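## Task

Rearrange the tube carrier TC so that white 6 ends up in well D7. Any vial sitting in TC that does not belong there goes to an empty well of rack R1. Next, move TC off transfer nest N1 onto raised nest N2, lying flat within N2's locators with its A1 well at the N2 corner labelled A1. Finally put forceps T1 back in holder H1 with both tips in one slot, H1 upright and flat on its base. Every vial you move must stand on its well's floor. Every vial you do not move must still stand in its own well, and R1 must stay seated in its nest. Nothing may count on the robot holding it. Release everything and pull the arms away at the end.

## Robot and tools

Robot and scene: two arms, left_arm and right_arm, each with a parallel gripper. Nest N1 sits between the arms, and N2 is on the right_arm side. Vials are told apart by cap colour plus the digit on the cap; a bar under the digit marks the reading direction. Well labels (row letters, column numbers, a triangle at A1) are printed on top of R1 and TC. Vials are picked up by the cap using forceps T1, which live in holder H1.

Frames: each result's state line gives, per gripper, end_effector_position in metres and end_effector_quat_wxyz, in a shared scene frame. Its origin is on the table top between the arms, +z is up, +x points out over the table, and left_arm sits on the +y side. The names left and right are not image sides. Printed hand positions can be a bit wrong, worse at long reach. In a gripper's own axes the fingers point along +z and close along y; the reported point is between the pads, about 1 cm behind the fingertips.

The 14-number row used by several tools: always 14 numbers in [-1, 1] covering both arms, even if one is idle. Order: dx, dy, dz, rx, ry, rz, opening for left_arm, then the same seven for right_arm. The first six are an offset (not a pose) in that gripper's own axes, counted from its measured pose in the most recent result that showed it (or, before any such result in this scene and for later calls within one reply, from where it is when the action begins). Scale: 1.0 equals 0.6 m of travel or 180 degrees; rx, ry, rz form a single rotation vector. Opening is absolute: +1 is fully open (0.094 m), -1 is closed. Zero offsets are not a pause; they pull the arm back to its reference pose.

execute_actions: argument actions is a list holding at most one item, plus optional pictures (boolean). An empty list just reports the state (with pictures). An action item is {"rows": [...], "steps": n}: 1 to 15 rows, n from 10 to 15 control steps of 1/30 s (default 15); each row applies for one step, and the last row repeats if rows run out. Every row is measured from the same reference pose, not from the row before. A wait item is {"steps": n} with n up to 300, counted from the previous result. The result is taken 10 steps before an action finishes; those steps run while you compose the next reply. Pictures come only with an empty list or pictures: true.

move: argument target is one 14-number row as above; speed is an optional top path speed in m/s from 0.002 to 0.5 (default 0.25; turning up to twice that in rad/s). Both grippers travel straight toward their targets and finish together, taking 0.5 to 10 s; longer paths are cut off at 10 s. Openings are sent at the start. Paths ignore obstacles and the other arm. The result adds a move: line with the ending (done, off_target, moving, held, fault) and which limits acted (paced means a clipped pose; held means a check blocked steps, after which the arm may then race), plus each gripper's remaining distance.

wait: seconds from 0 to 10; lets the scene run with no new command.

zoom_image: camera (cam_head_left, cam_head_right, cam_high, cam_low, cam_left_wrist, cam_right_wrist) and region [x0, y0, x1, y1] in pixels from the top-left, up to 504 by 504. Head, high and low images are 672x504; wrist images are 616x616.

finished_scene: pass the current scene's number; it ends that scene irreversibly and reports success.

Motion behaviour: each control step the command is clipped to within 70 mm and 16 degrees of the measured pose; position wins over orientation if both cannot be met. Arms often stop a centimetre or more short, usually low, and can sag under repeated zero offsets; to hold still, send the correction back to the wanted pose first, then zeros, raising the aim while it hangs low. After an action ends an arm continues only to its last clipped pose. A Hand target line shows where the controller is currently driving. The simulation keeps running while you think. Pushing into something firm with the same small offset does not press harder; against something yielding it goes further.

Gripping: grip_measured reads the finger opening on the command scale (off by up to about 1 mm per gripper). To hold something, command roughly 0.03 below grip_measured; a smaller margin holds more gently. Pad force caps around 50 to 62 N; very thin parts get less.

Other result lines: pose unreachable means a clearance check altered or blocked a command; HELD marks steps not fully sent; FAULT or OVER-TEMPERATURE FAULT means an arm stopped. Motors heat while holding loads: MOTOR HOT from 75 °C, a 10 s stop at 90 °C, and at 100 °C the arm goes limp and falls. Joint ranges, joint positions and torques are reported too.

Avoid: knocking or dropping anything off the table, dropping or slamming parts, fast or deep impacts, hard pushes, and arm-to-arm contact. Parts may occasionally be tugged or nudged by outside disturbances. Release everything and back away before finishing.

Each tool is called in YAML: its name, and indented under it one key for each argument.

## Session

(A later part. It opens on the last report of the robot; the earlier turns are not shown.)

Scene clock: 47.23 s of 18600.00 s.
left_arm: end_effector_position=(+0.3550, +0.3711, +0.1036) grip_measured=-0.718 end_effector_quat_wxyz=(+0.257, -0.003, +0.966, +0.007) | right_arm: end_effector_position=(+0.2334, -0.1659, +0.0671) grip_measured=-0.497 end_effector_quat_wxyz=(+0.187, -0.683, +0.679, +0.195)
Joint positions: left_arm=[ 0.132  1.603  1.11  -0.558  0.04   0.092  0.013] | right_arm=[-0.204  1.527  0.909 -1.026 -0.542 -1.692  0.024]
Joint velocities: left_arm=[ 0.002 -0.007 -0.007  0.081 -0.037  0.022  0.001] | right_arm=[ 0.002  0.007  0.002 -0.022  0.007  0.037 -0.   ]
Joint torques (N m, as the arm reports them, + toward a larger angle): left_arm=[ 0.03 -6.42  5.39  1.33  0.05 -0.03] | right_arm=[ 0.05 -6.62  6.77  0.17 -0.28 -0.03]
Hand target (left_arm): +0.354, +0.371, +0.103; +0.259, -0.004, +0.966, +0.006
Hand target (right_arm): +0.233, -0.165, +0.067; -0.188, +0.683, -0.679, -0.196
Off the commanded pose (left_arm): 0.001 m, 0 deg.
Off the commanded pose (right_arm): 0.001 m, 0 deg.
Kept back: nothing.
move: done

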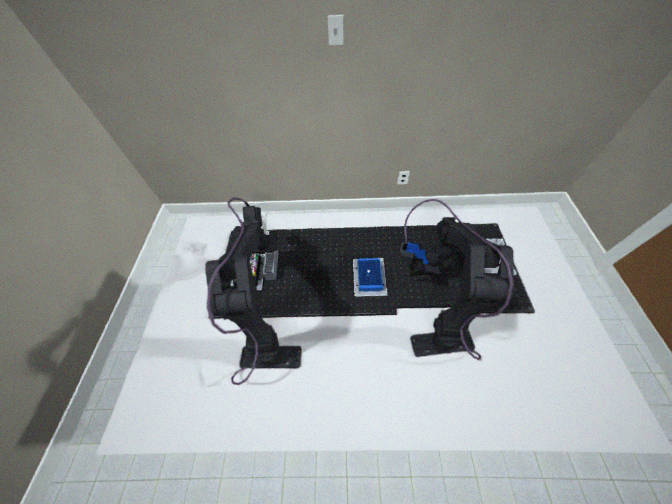

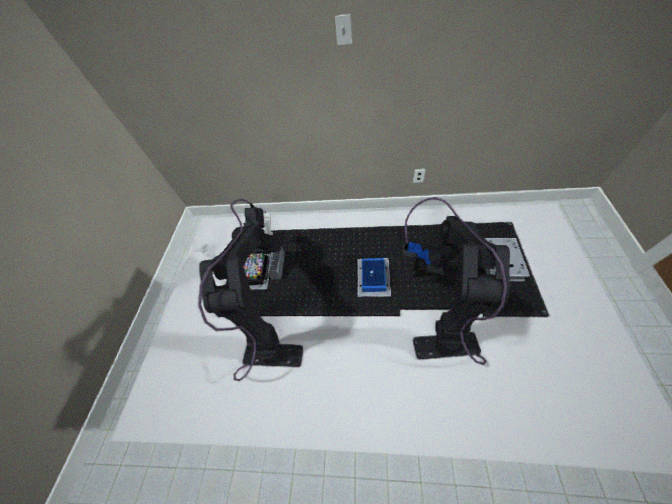

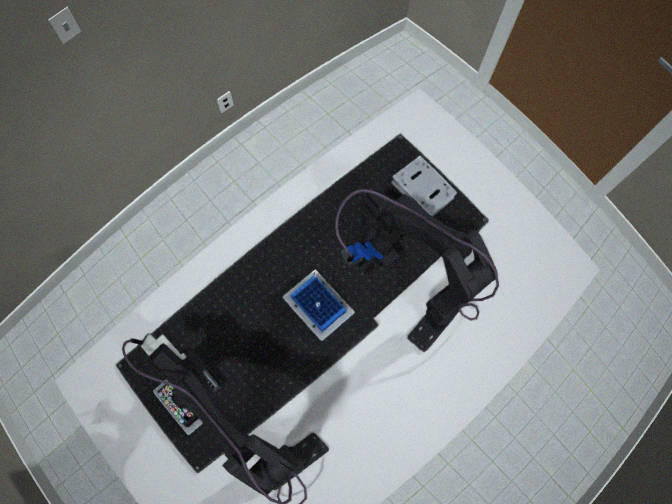

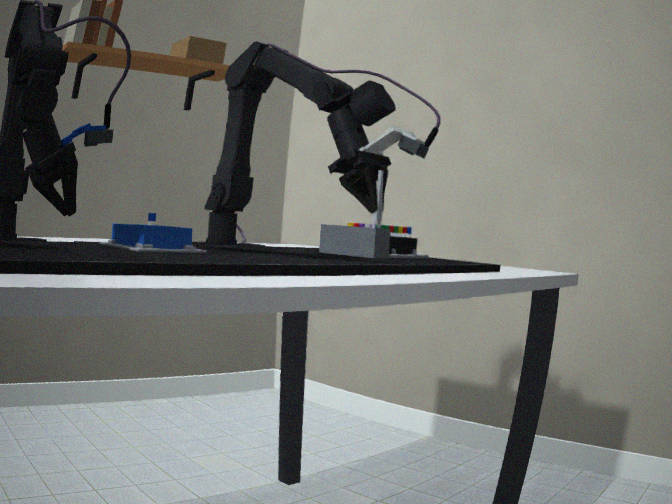

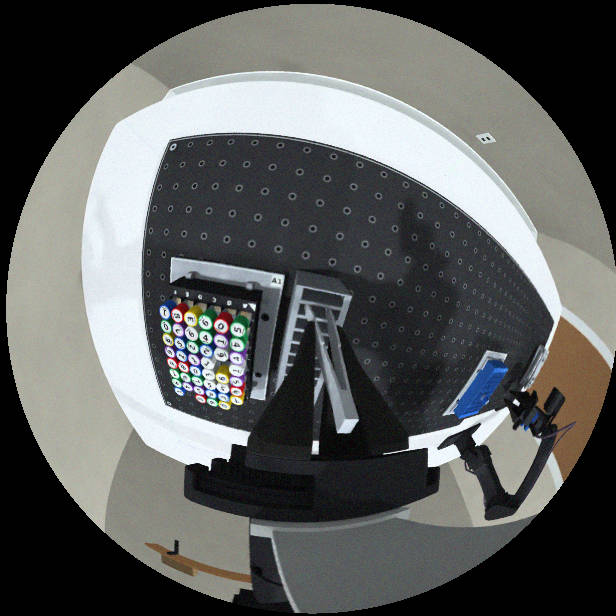

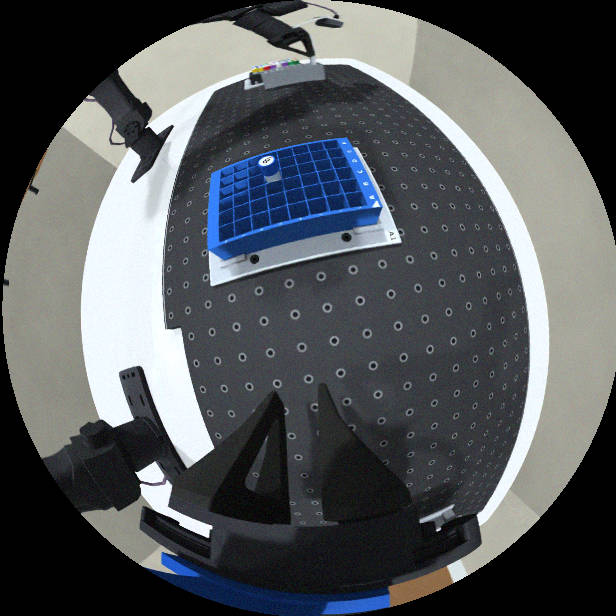

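move:
  target: [-0.0087, -0.004, 0.005, 0, 0, 0, -0.58, 0, 0, 0, 0, 0, 0, -0.5]
  speed: 0.008

zoom_image:
  camera: "cam_left_wrist"
  region: [250, 270, 400, 450]

zoom_image:
  camera: "cam_right_wrist"
  region: [270, 15, 345, 80]

Scene clock: 49.23 s of 18600.00 s.
left_arm: end_effector_position=(+0.3548, +0.3710, +0.0981) grip_measured=-0.582 end_effector_quat_wxyz=(+0.250, -0.004, +0.968, +0.006) | right_arm: end_effector_position=(+0.2333, -0.1663, +0.0669) grip_measured=-0.497 end_effector_quat_wxyz=(+0.186, -0.683, +0.679, +0.194)
Joint positions: left_arm=[ 0.132  1.618  1.11  -0.558  0.04   0.091  0.02 ] | right_arm=[-0.204  1.527  0.909 -1.026 -0.54  -1.692  0.024]
Joint velocities: left_arm=[-0.007 -0.012 -0.007 -0.051 -0.051  0.007  0.   ] | right_arm=[ 0.002 -0.007 -0.007  0.022 -0.051  0.037 -0.001]
Joint torques (N m, as the arm reports them, + toward a larger angle): left_arm=[-0.78 -5.72  7.67  1.24 -0.01 -0.11] | right_arm=[ 0.04 -6.61  6.78  0.17 -0.28 -0.04]
Hand target (left_arm): +0.361, +0.369, +0.104; +0.258, -0.003, +0.966, +0.007
Hand target (right_arm): +0.233, -0.166, +0.067; -0.187, +0.683, -0.679, -0.195
Off the commanded pose (left_arm): 0.009 m, 1 deg.
Off the commanded pose (right_arm): 0.000 m, 0 deg.
Kept back: nothing.
move: done

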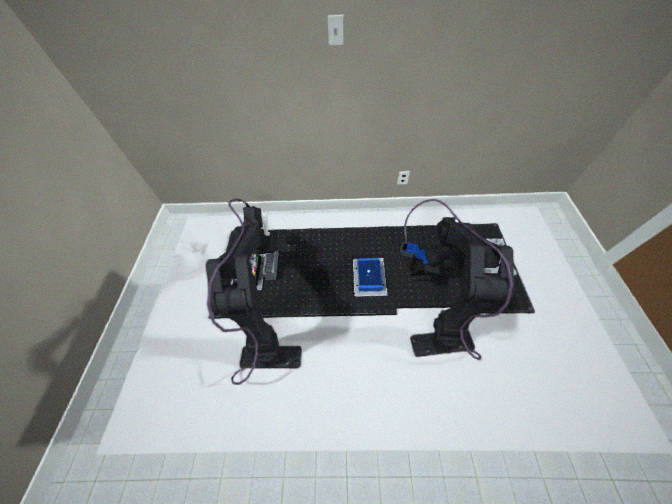

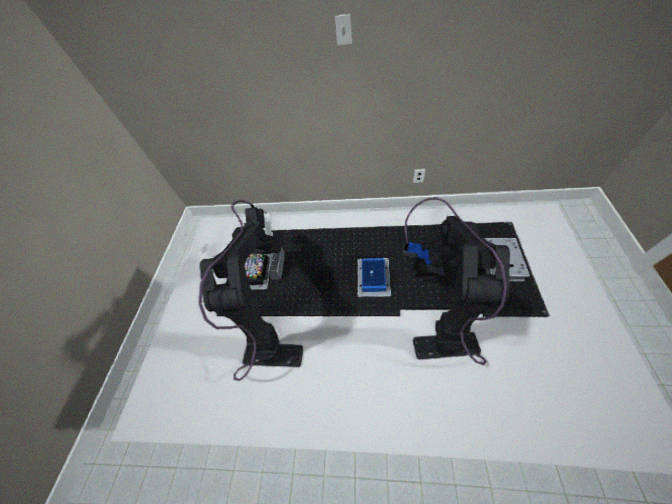

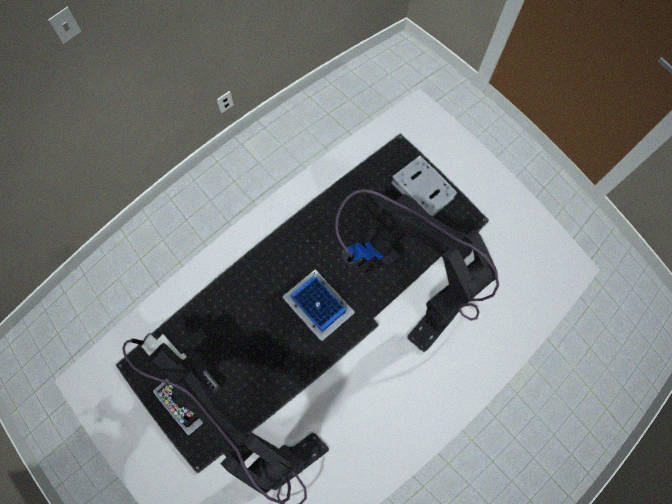

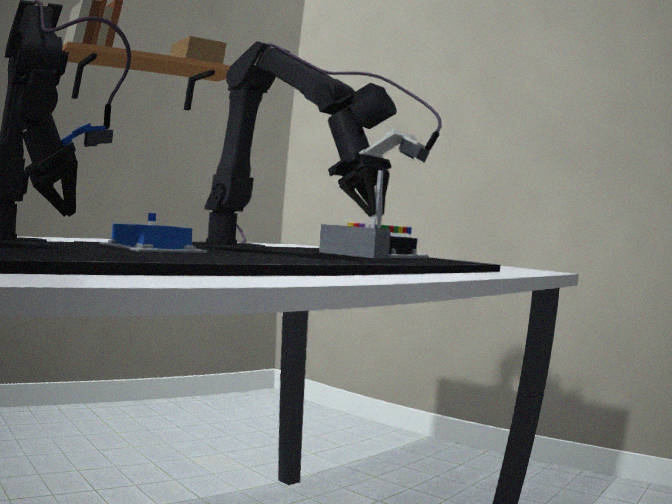

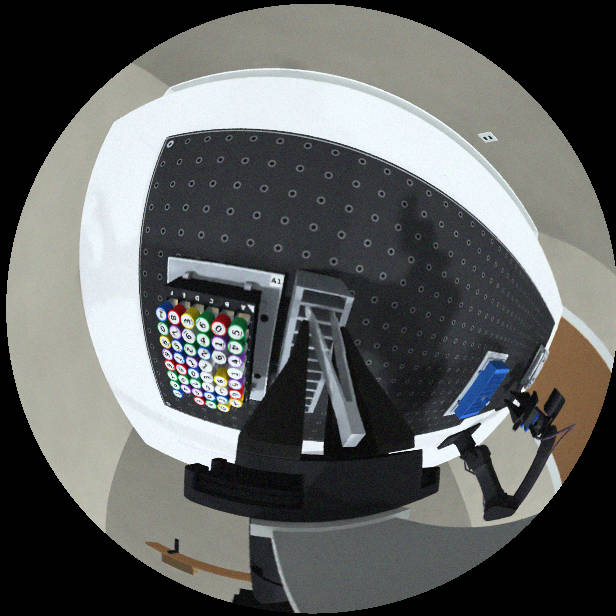

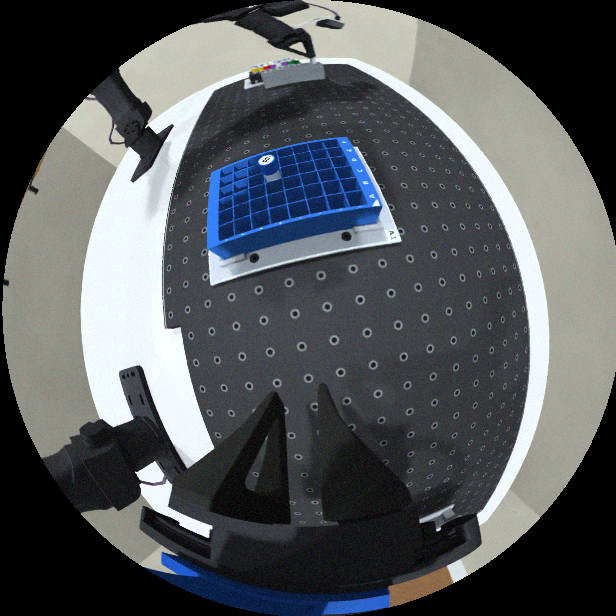

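Region (250, 270, 400, 450) of cam_left_wrist's 616x616 image, scaled by 2.800, with more detail than that image has.

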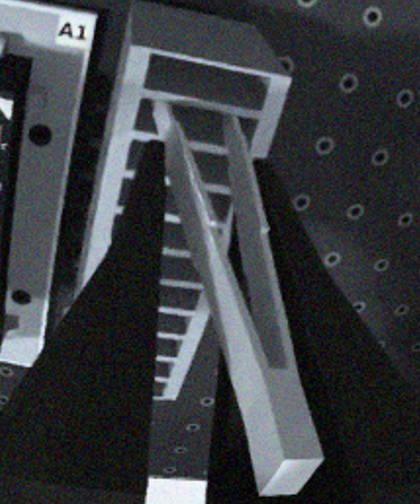

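Region (270, 15, 345, 80) of cam_right_wrist's 616x616 image, scaled by 6.720, with more detail than that image has; it fills the top 437 rows of this view, and the rest is white.

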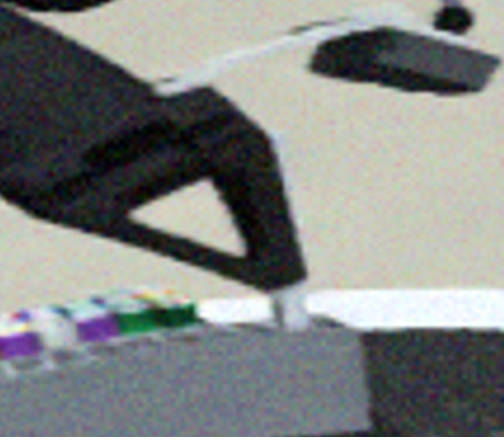

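move:
  target: [-0.012, 0, 0.001, 0, -0.0095, 0, -0.58, 0, 0, 0, 0, 0, 0, -0.5]
  speed: 0.015

zoom_image:
  camera: "cam_left_wrist"
  region: [250, 270, 400, 450]

zoom_image:
  camera: "cam_right_wrist"
  region: [270, 15, 345, 80]

Scene clock: 52.03 s of 18600.00 s.
left_arm: end_effector_position=(+0.3566, +0.3712, +0.0991) grip_measured=-0.582 end_effector_quat_wxyz=(+0.254, -0.004, +0.967, +0.006) | right_arm: end_effector_position=(+0.2332, -0.1668, +0.0666) grip_measured=-0.497 end_effector_quat_wxyz=(+0.184, -0.683, +0.679, +0.194)
Joint positions: left_arm=[ 0.132  1.618  1.11  -0.549  0.04   0.091  0.02 ] | right_arm=[-0.204  1.527  0.909 -1.026 -0.537 -1.692  0.024]
Joint velocities: left_arm=[-0.017 -0.002  0.007 -0.125  0.037 -0.007 -0.001] | right_arm=[-0.007  0.012 -0.012 -0.007  0.007 -0.022  0.   ]
Joint torques (N m, as the arm reports them, + toward a larger angle): left_arm=[-0.01 -6.1   5.8   1.45  0.07 -0.04] | right_arm=[ 0.08 -6.57  6.8   0.17 -0.3  -0.03]
Hand target (left_arm): +0.361, +0.371, +0.101; +0.265, -0.004, +0.964, +0.006
Hand target (right_arm): +0.233, -0.166, +0.067; -0.186, +0.683, -0.679, -0.194
Off the commanded pose (left_arm): 0.005 m, 1 deg.
Off the commanded pose (right_arm): 0.001 m, 0 deg.
Kept back: nothing.
move: done

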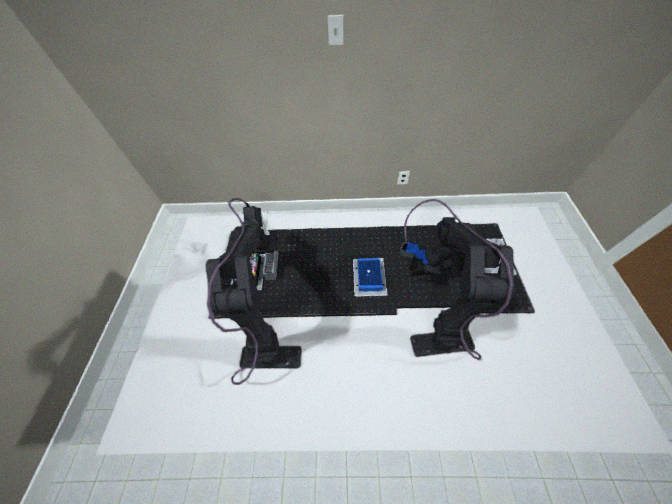

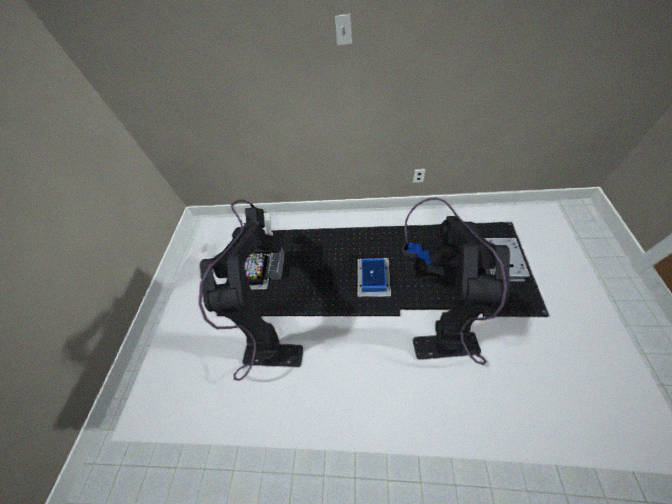

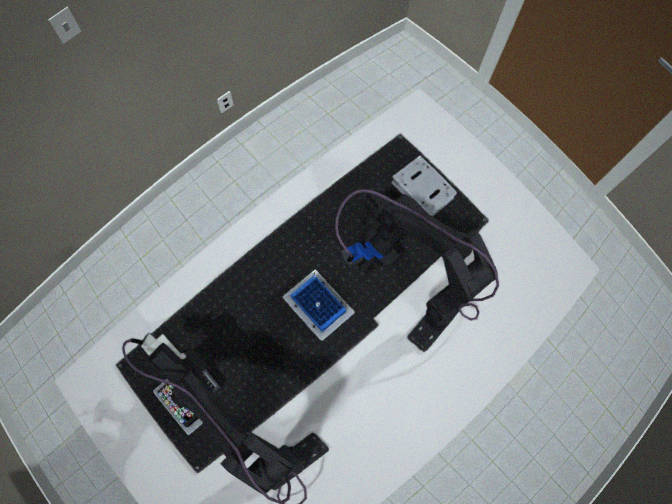

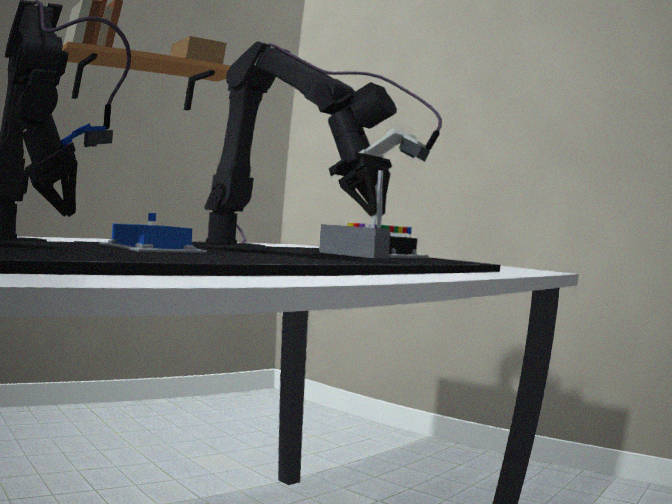

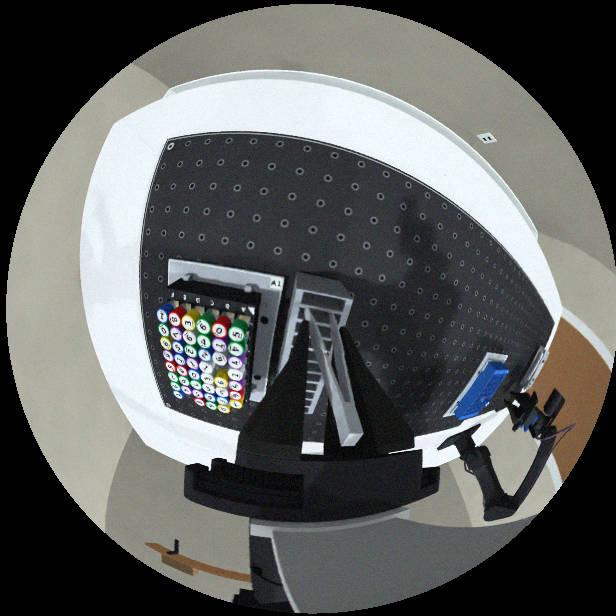

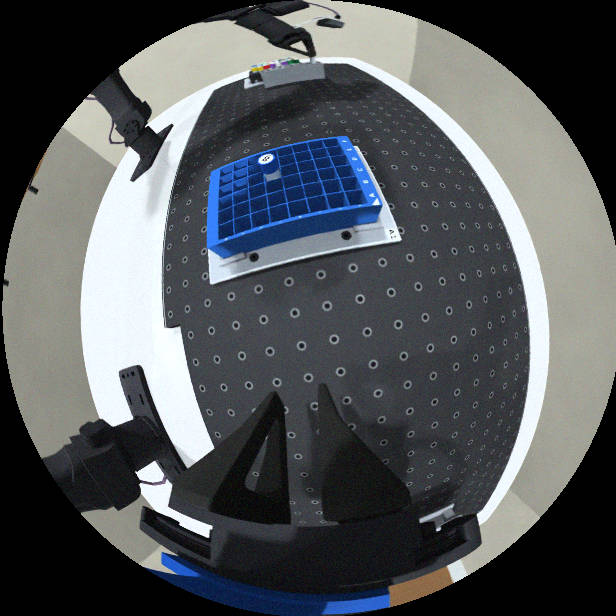

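Region (250, 270, 400, 450) of cam_left_wrist's 616x616 image, scaled by 2.800, with more detail than that image has.

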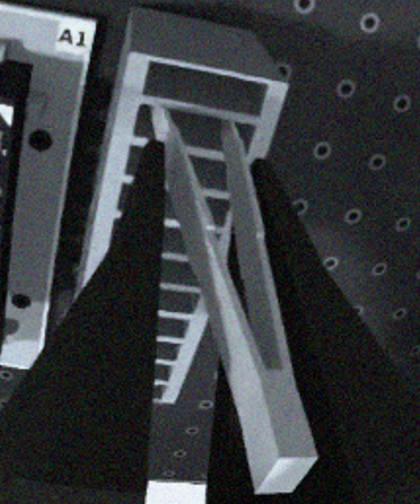

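Region (270, 15, 345, 80) of cam_right_wrist's 616x616 image, scaled by 6.720, with more detail than that image has; it fills the top 437 rows of this view, and the rest is white.

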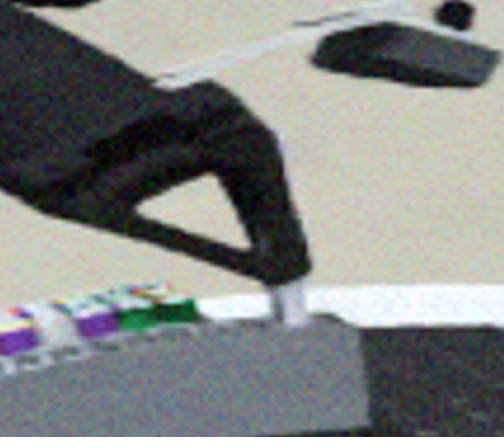

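move:
  target: [0, 0, 0, 0, 0, 0, -0.78, 0, 0, 0, 0, -0.002, 0, -0.5]
  speed: 0.04

zoom_image:
  camera: "cam_left_wrist"
  region: [250, 270, 400, 450]

Scene clock: 53.37 s of 18600.00 s.
left_arm: end_effector_position=(+0.3567, +0.3712, +0.0992) grip_measured=-0.778 end_effector_quat_wxyz=(+0.255, -0.004, +0.967, +0.006) | right_arm: end_effector_position=(+0.2332, -0.1669, +0.0665) grip_measured=-0.497 end_effector_quat_wxyz=(+0.184, -0.684, +0.679, +0.193)
Joint positions: left_arm=[ 0.132  1.618  1.11  -0.549  0.04   0.091  0.01 ] | right_arm=[-0.204  1.527  0.909 -1.026 -0.536 -1.692  0.024]
Joint velocities: left_arm=[-0.017 -0.007 -0.007 -0.037 -0.022 -0.022 -0.   ] | right_arm=[ 0.002 -0.012  0.002 -0.022  0.022 -0.007  0.002]
Joint torques (N m, as the arm reports them, + toward a larger angle): left_arm=[-0.04 -6.15  5.9   1.23  0.05 -0.02] | right_arm=[-0.27 -6.42  6.71  0.18 -0.34 -0.07]
Hand target (left_arm): +0.357, +0.371, +0.099; +0.254, -0.004, +0.967, +0.006
Hand target (right_arm): +0.233, -0.167, +0.067; -0.187, +0.683, -0.679, -0.196
Off the commanded pose (left_arm): 0.000 m, 0 deg.
Off the commanded pose (right_arm): 0.000 m, 0 deg.
Kept back: nothing.
move: done

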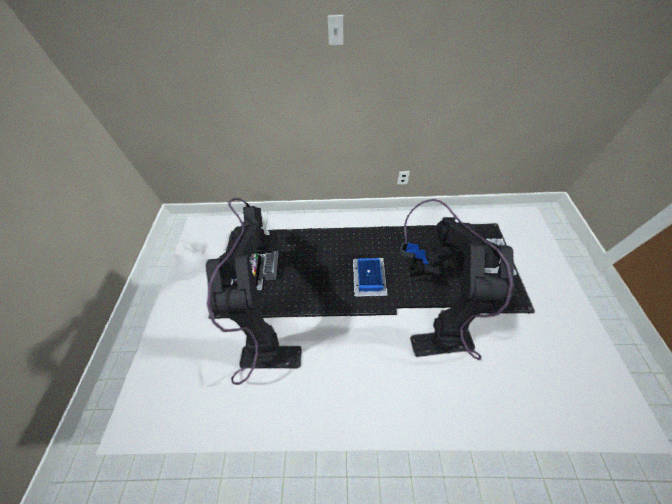

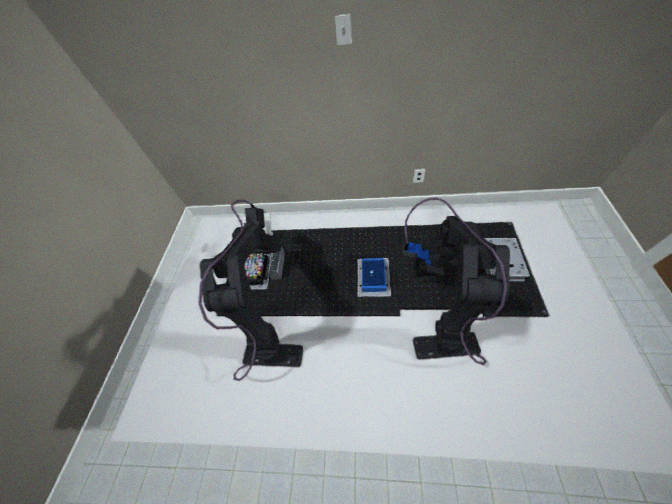

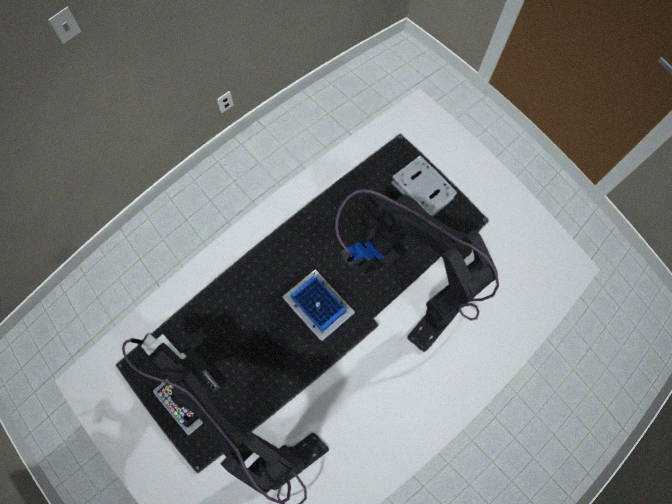

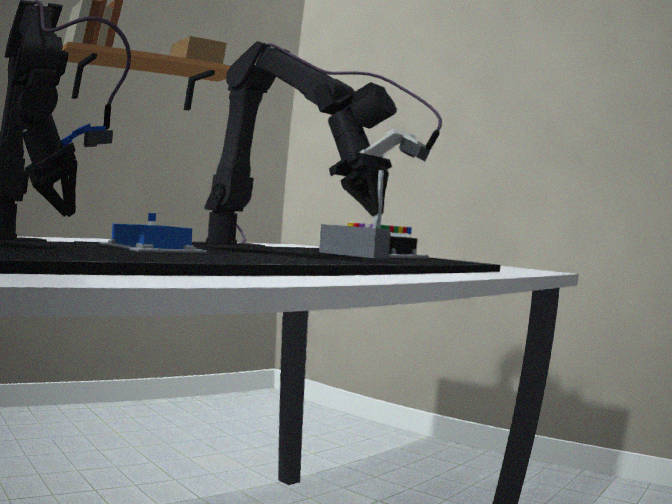

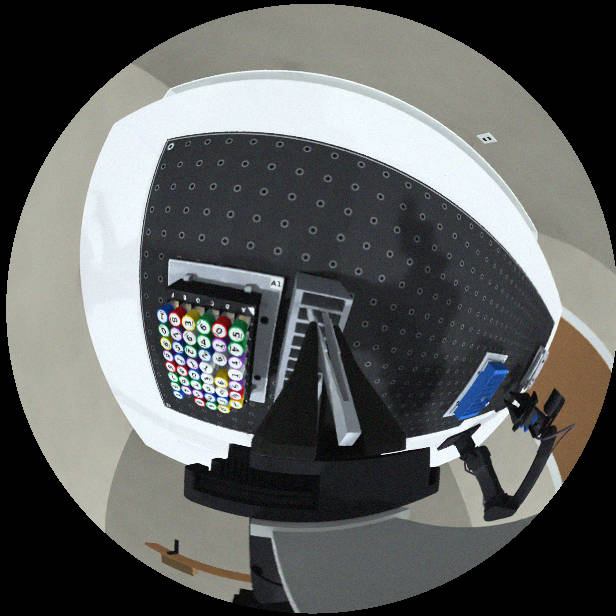

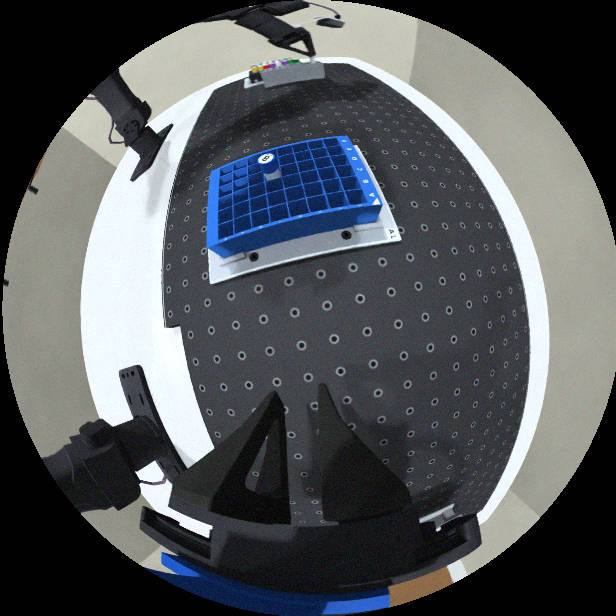

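Region (250, 270, 400, 450) of cam_left_wrist's 616x616 image, scaled by 2.800, with more detail than that image has.

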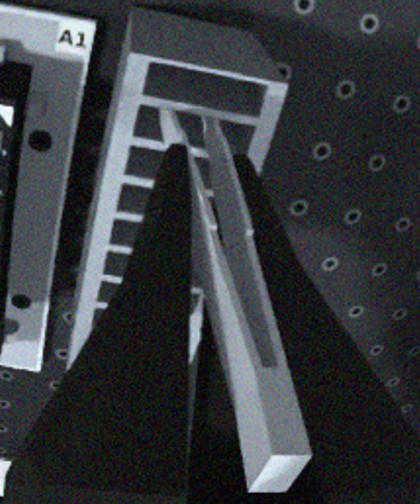

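execute_actions:
  actions:
    - {"rows": [[-0.009,0,-0.005,0,-0.0033,0,-0.78,0,0,0,0,-0.002,0,-0.5],[-0.0185,0,-0.0106,0,-0.0067,0,-0.78,0,0,0,0,-0.002,0,-0.5],[-0.0210,0,-0.0150,0,-0.0067,0,-0.78,0,0,0,0,-0.002,0,-0.5],[-0.0234,0,-0.0193,0,-0.0067,0,-0.78,0,0,0,0,-0.002,0,-0.5],[-0.0259,0,-0.0237,0,-0.0067,0,-0.78,0,0,0,0,-0.002,0,-0.5],[-0.0284,0,-0.0280,0,-0.0067,0,-0.78,0,0,0,0,-0.002,0,-0.5],[-0.0309,0,-0.0324,0,-0.0067,0,-0.78,0,0,0,0,-0.002,0,-0.5],[-0.0333,0,-0.0367,0,-0.0067,0,-0.78,0,0,0,0,-0.002,0,-0.5],[-0.0358,0,-0.0411,0,-0.0067,0,-0.78,0,0,0,0,-0.002,0,-0.5],[-0.0383,0,-0.0454,0,-0.0067,0,-0.78,0,0,0,0,-0.002,0,-0.5],[-0.0407,0,-0.0498,0,-0.0067,0,-0.78,0,0,0,0,-0.002,0,-0.5],[-0.0432,0,-0.0541,0,-0.0067,0,-0.78,0,0,0,0,-0.002,0,-0.5],[-0.0457,0,-0.0585,0,-0.0067,0,-0.78,0,0,0,0,-0.002,0,-0.5],[-0.0481,0,-0.0628,0,-0.0067,0,-0.78,0,0,0,0,-0.002,0,-0.5],[-0.0506,0,-0.0672,0,-0.0067,0,-0.78,0,0,0,0,-0.002,0,-0.5]], "steps": 15}

wait:
  seconds: 0.3

Scene clock: 56.57 s of 18600.00 s.
left_arm: end_effector_position=(+0.3569, +0.3713, +0.1018) grip_measured=-0.778 end_effector_quat_wxyz=(+0.253, -0.004, +0.967, +0.006) | right_arm: end_effector_position=(+0.2332, -0.1669, +0.0665) grip_measured=-0.497 end_effector_quat_wxyz=(+0.184, -0.684, +0.679, +0.193)
Joint positions: left_arm=[ 0.132  1.618  1.122 -0.564  0.04   0.091  0.01 ] | right_arm=[-0.204  1.527  0.909 -1.026 -0.536 -1.692  0.024]
Joint velocities: left_arm=[ 0.032 -0.007  0.198 -0.198  0.022 -0.051 -0.001] | right_arm=[-0.007 -0.012 -0.002  0.022 -0.022  0.022 -0.001]
Joint torques (N m, as the arm reports them, + toward a larger angle): left_arm=[ 0.03 -6.9   8.66  1.25  0.06 -0.04] | right_arm=[-0.28 -6.39  6.77  0.18 -0.32 -0.08]
Steps of this call (steps 1 to 90: nothing new was sent; then 0.03 s passed at rest; steps 91 to 95: the first 5 steps of this action). Readings (end_effector_position):
91: left_arm (+0.3567, +0.3712, +0.0992) | right_arm (+0.2332, -0.1669, +0.0665)
92: left_arm (+0.3567, +0.3712, +0.0992) | right_arm (+0.2332, -0.1669, +0.0665)
94: left_arm (+0.3567, +0.3712, +0.1004) | right_arm (+0.2332, -0.1669, +0.0665)
95: the state above

Scene clock: 57.20 s of 18600.00 s.
left_arm: end_effector_position=(+0.3615, +0.3718, +0.1332) grip_measured=-0.778 end_effector_quat_wxyz=(+0.253, -0.004, +0.967, +0.006) | right_arm: end_effector_position=(+0.2332, -0.1669, +0.0665) grip_measured=-0.497 end_effector_quat_wxyz=(+0.184, -0.684, +0.679, +0.193)
Joint positions: left_arm=[ 0.132  1.612  1.243 -0.69   0.04   0.091  0.01 ] | right_arm=[-0.204  1.527  0.909 -1.026 -0.536 -1.692  0.024]
Joint velocities: left_arm=[-0.007 -0.007 -0.002 -0.139 -0.095  0.022 -0.001] | right_arm=[ 0.002  0.002 -0.012 -0.066 -0.007 -0.037  0.   ]
Joint torques (N m, as the arm reports them, + toward a larger angle): left_arm=[ 0.02 -7.62  8.18  1.14  0.07 -0.02] | right_arm=[-0.27 -6.37  6.81  0.17 -0.34 -0.09]
Hand target (left_arm): +0.363, +0.372, +0.149; +0.266, -0.004, +0.964, +0.007
Hand target (right_arm): +0.233, -0.167, +0.066; -0.186, +0.683, -0.679, -0.195
Off the commanded pose (left_arm): 0.016 m, 1 deg.
Off the commanded pose (right_arm): 0.000 m, 0 deg.
Kept back: nothing.
Steps of this call (steps 1 to 10: the last 10 steps of your previous action; steps 11 to 19: nothing new was sent). Readings (end_effector_position):
1: left_arm (+0.3574, +0.3713, +0.1036) | right_arm (+0.2332, -0.1669, +0.0665)
2: left_arm (+0.3581, +0.3714, +0.1060) | right_arm (+0.2332, -0.1669, +0.0665)
4: left_arm (+0.3602, +0.3716, +0.1115) | right_arm (+0.2332, -0.1669, +0.0665)
8: left_arm (+0.3636, +0.3720, +0.1228) | right_arm (+0.2332, -0.1669, +0.0665)
19: the state above

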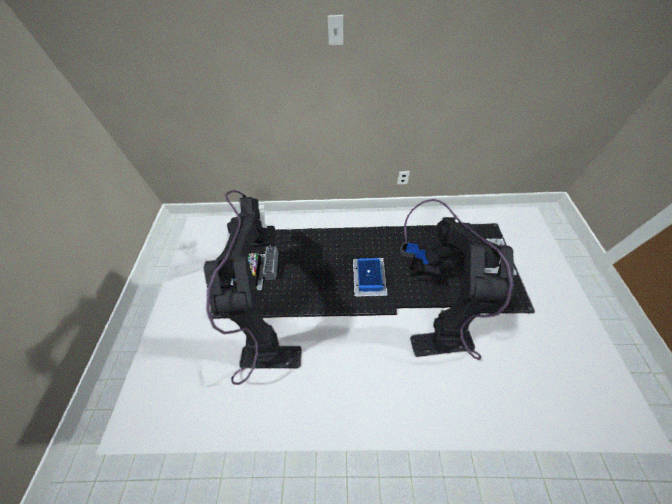

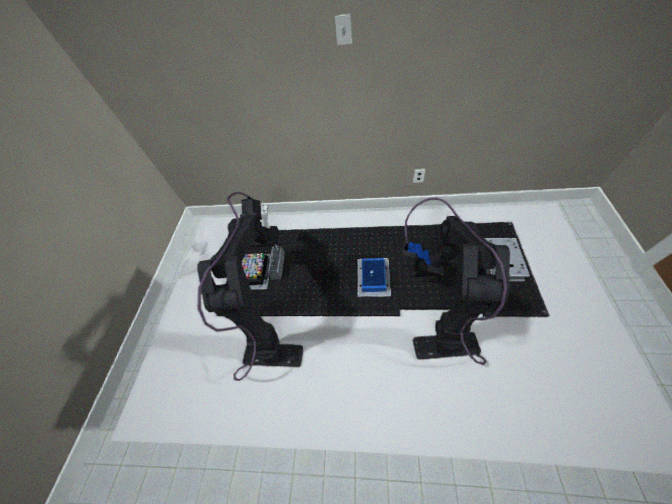

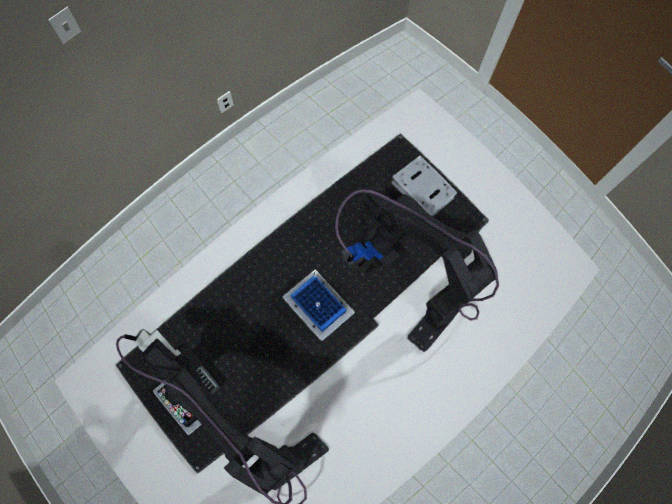

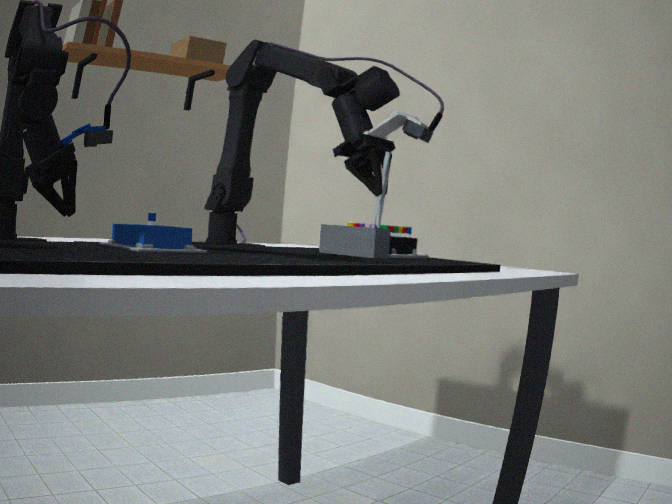

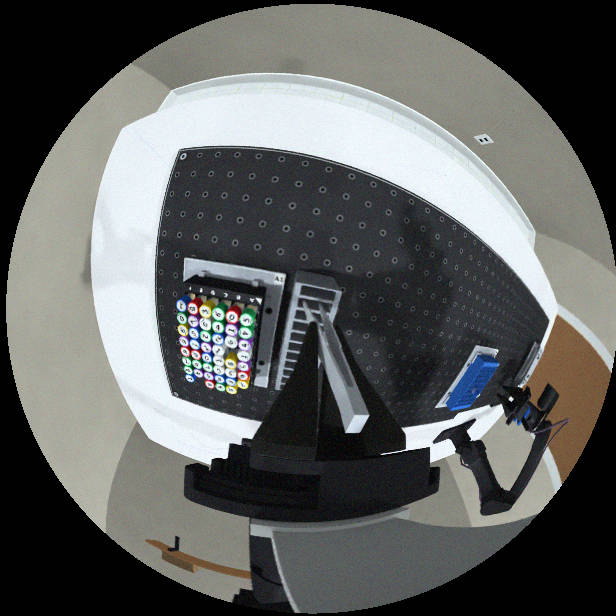

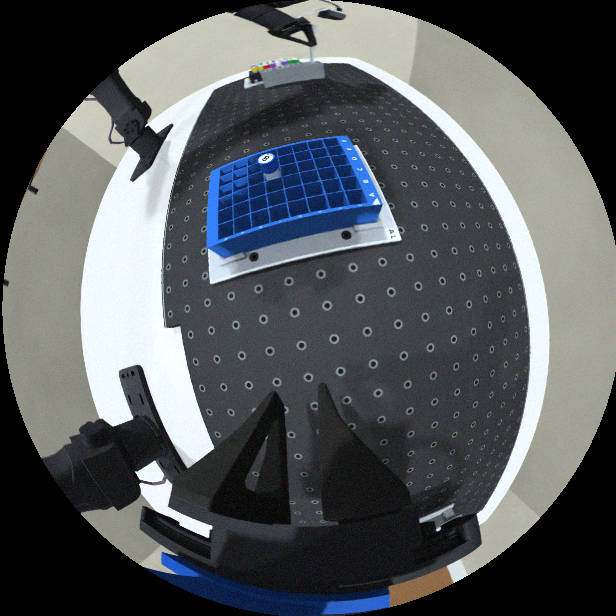

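zoom_image:
  camera: "cam_right_wrist"
  region: [260, 0, 360, 90]

zoom_image:
  camera: "cam_low"
  region: [320, 90, 450, 260]

zoom_image:
  camera: "cam_left_wrist"
  region: [250, 260, 400, 440]

Region (260, 0, 360, 90) of cam_right_wrist's 616x616 image, scaled by 5.040, with more detail than that image has; it fills the top 454 rows of this view, and the rest is white.

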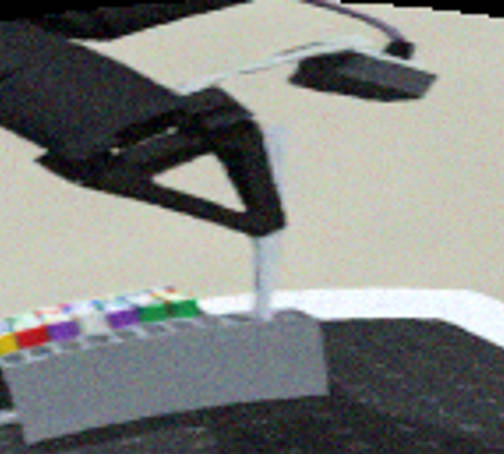

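Region (320, 90, 450, 260) of cam_low's 672x504 image, scaled by 2.965, with more detail than that image has; it fills the left 385 columns of this view, and the rest is white.

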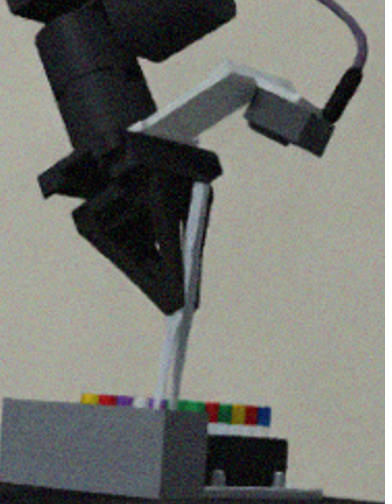

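Region (250, 260, 400, 440) of cam_left_wrist's 616x616 image, scaled by 2.800, with more detail than that image has.

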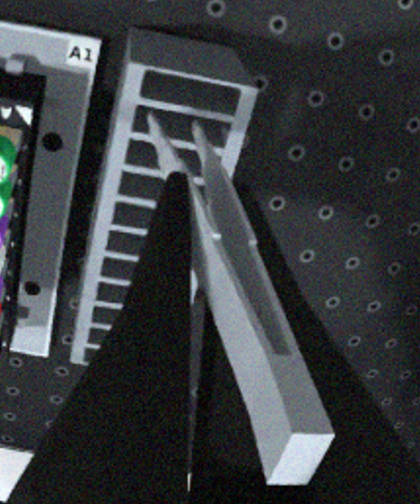

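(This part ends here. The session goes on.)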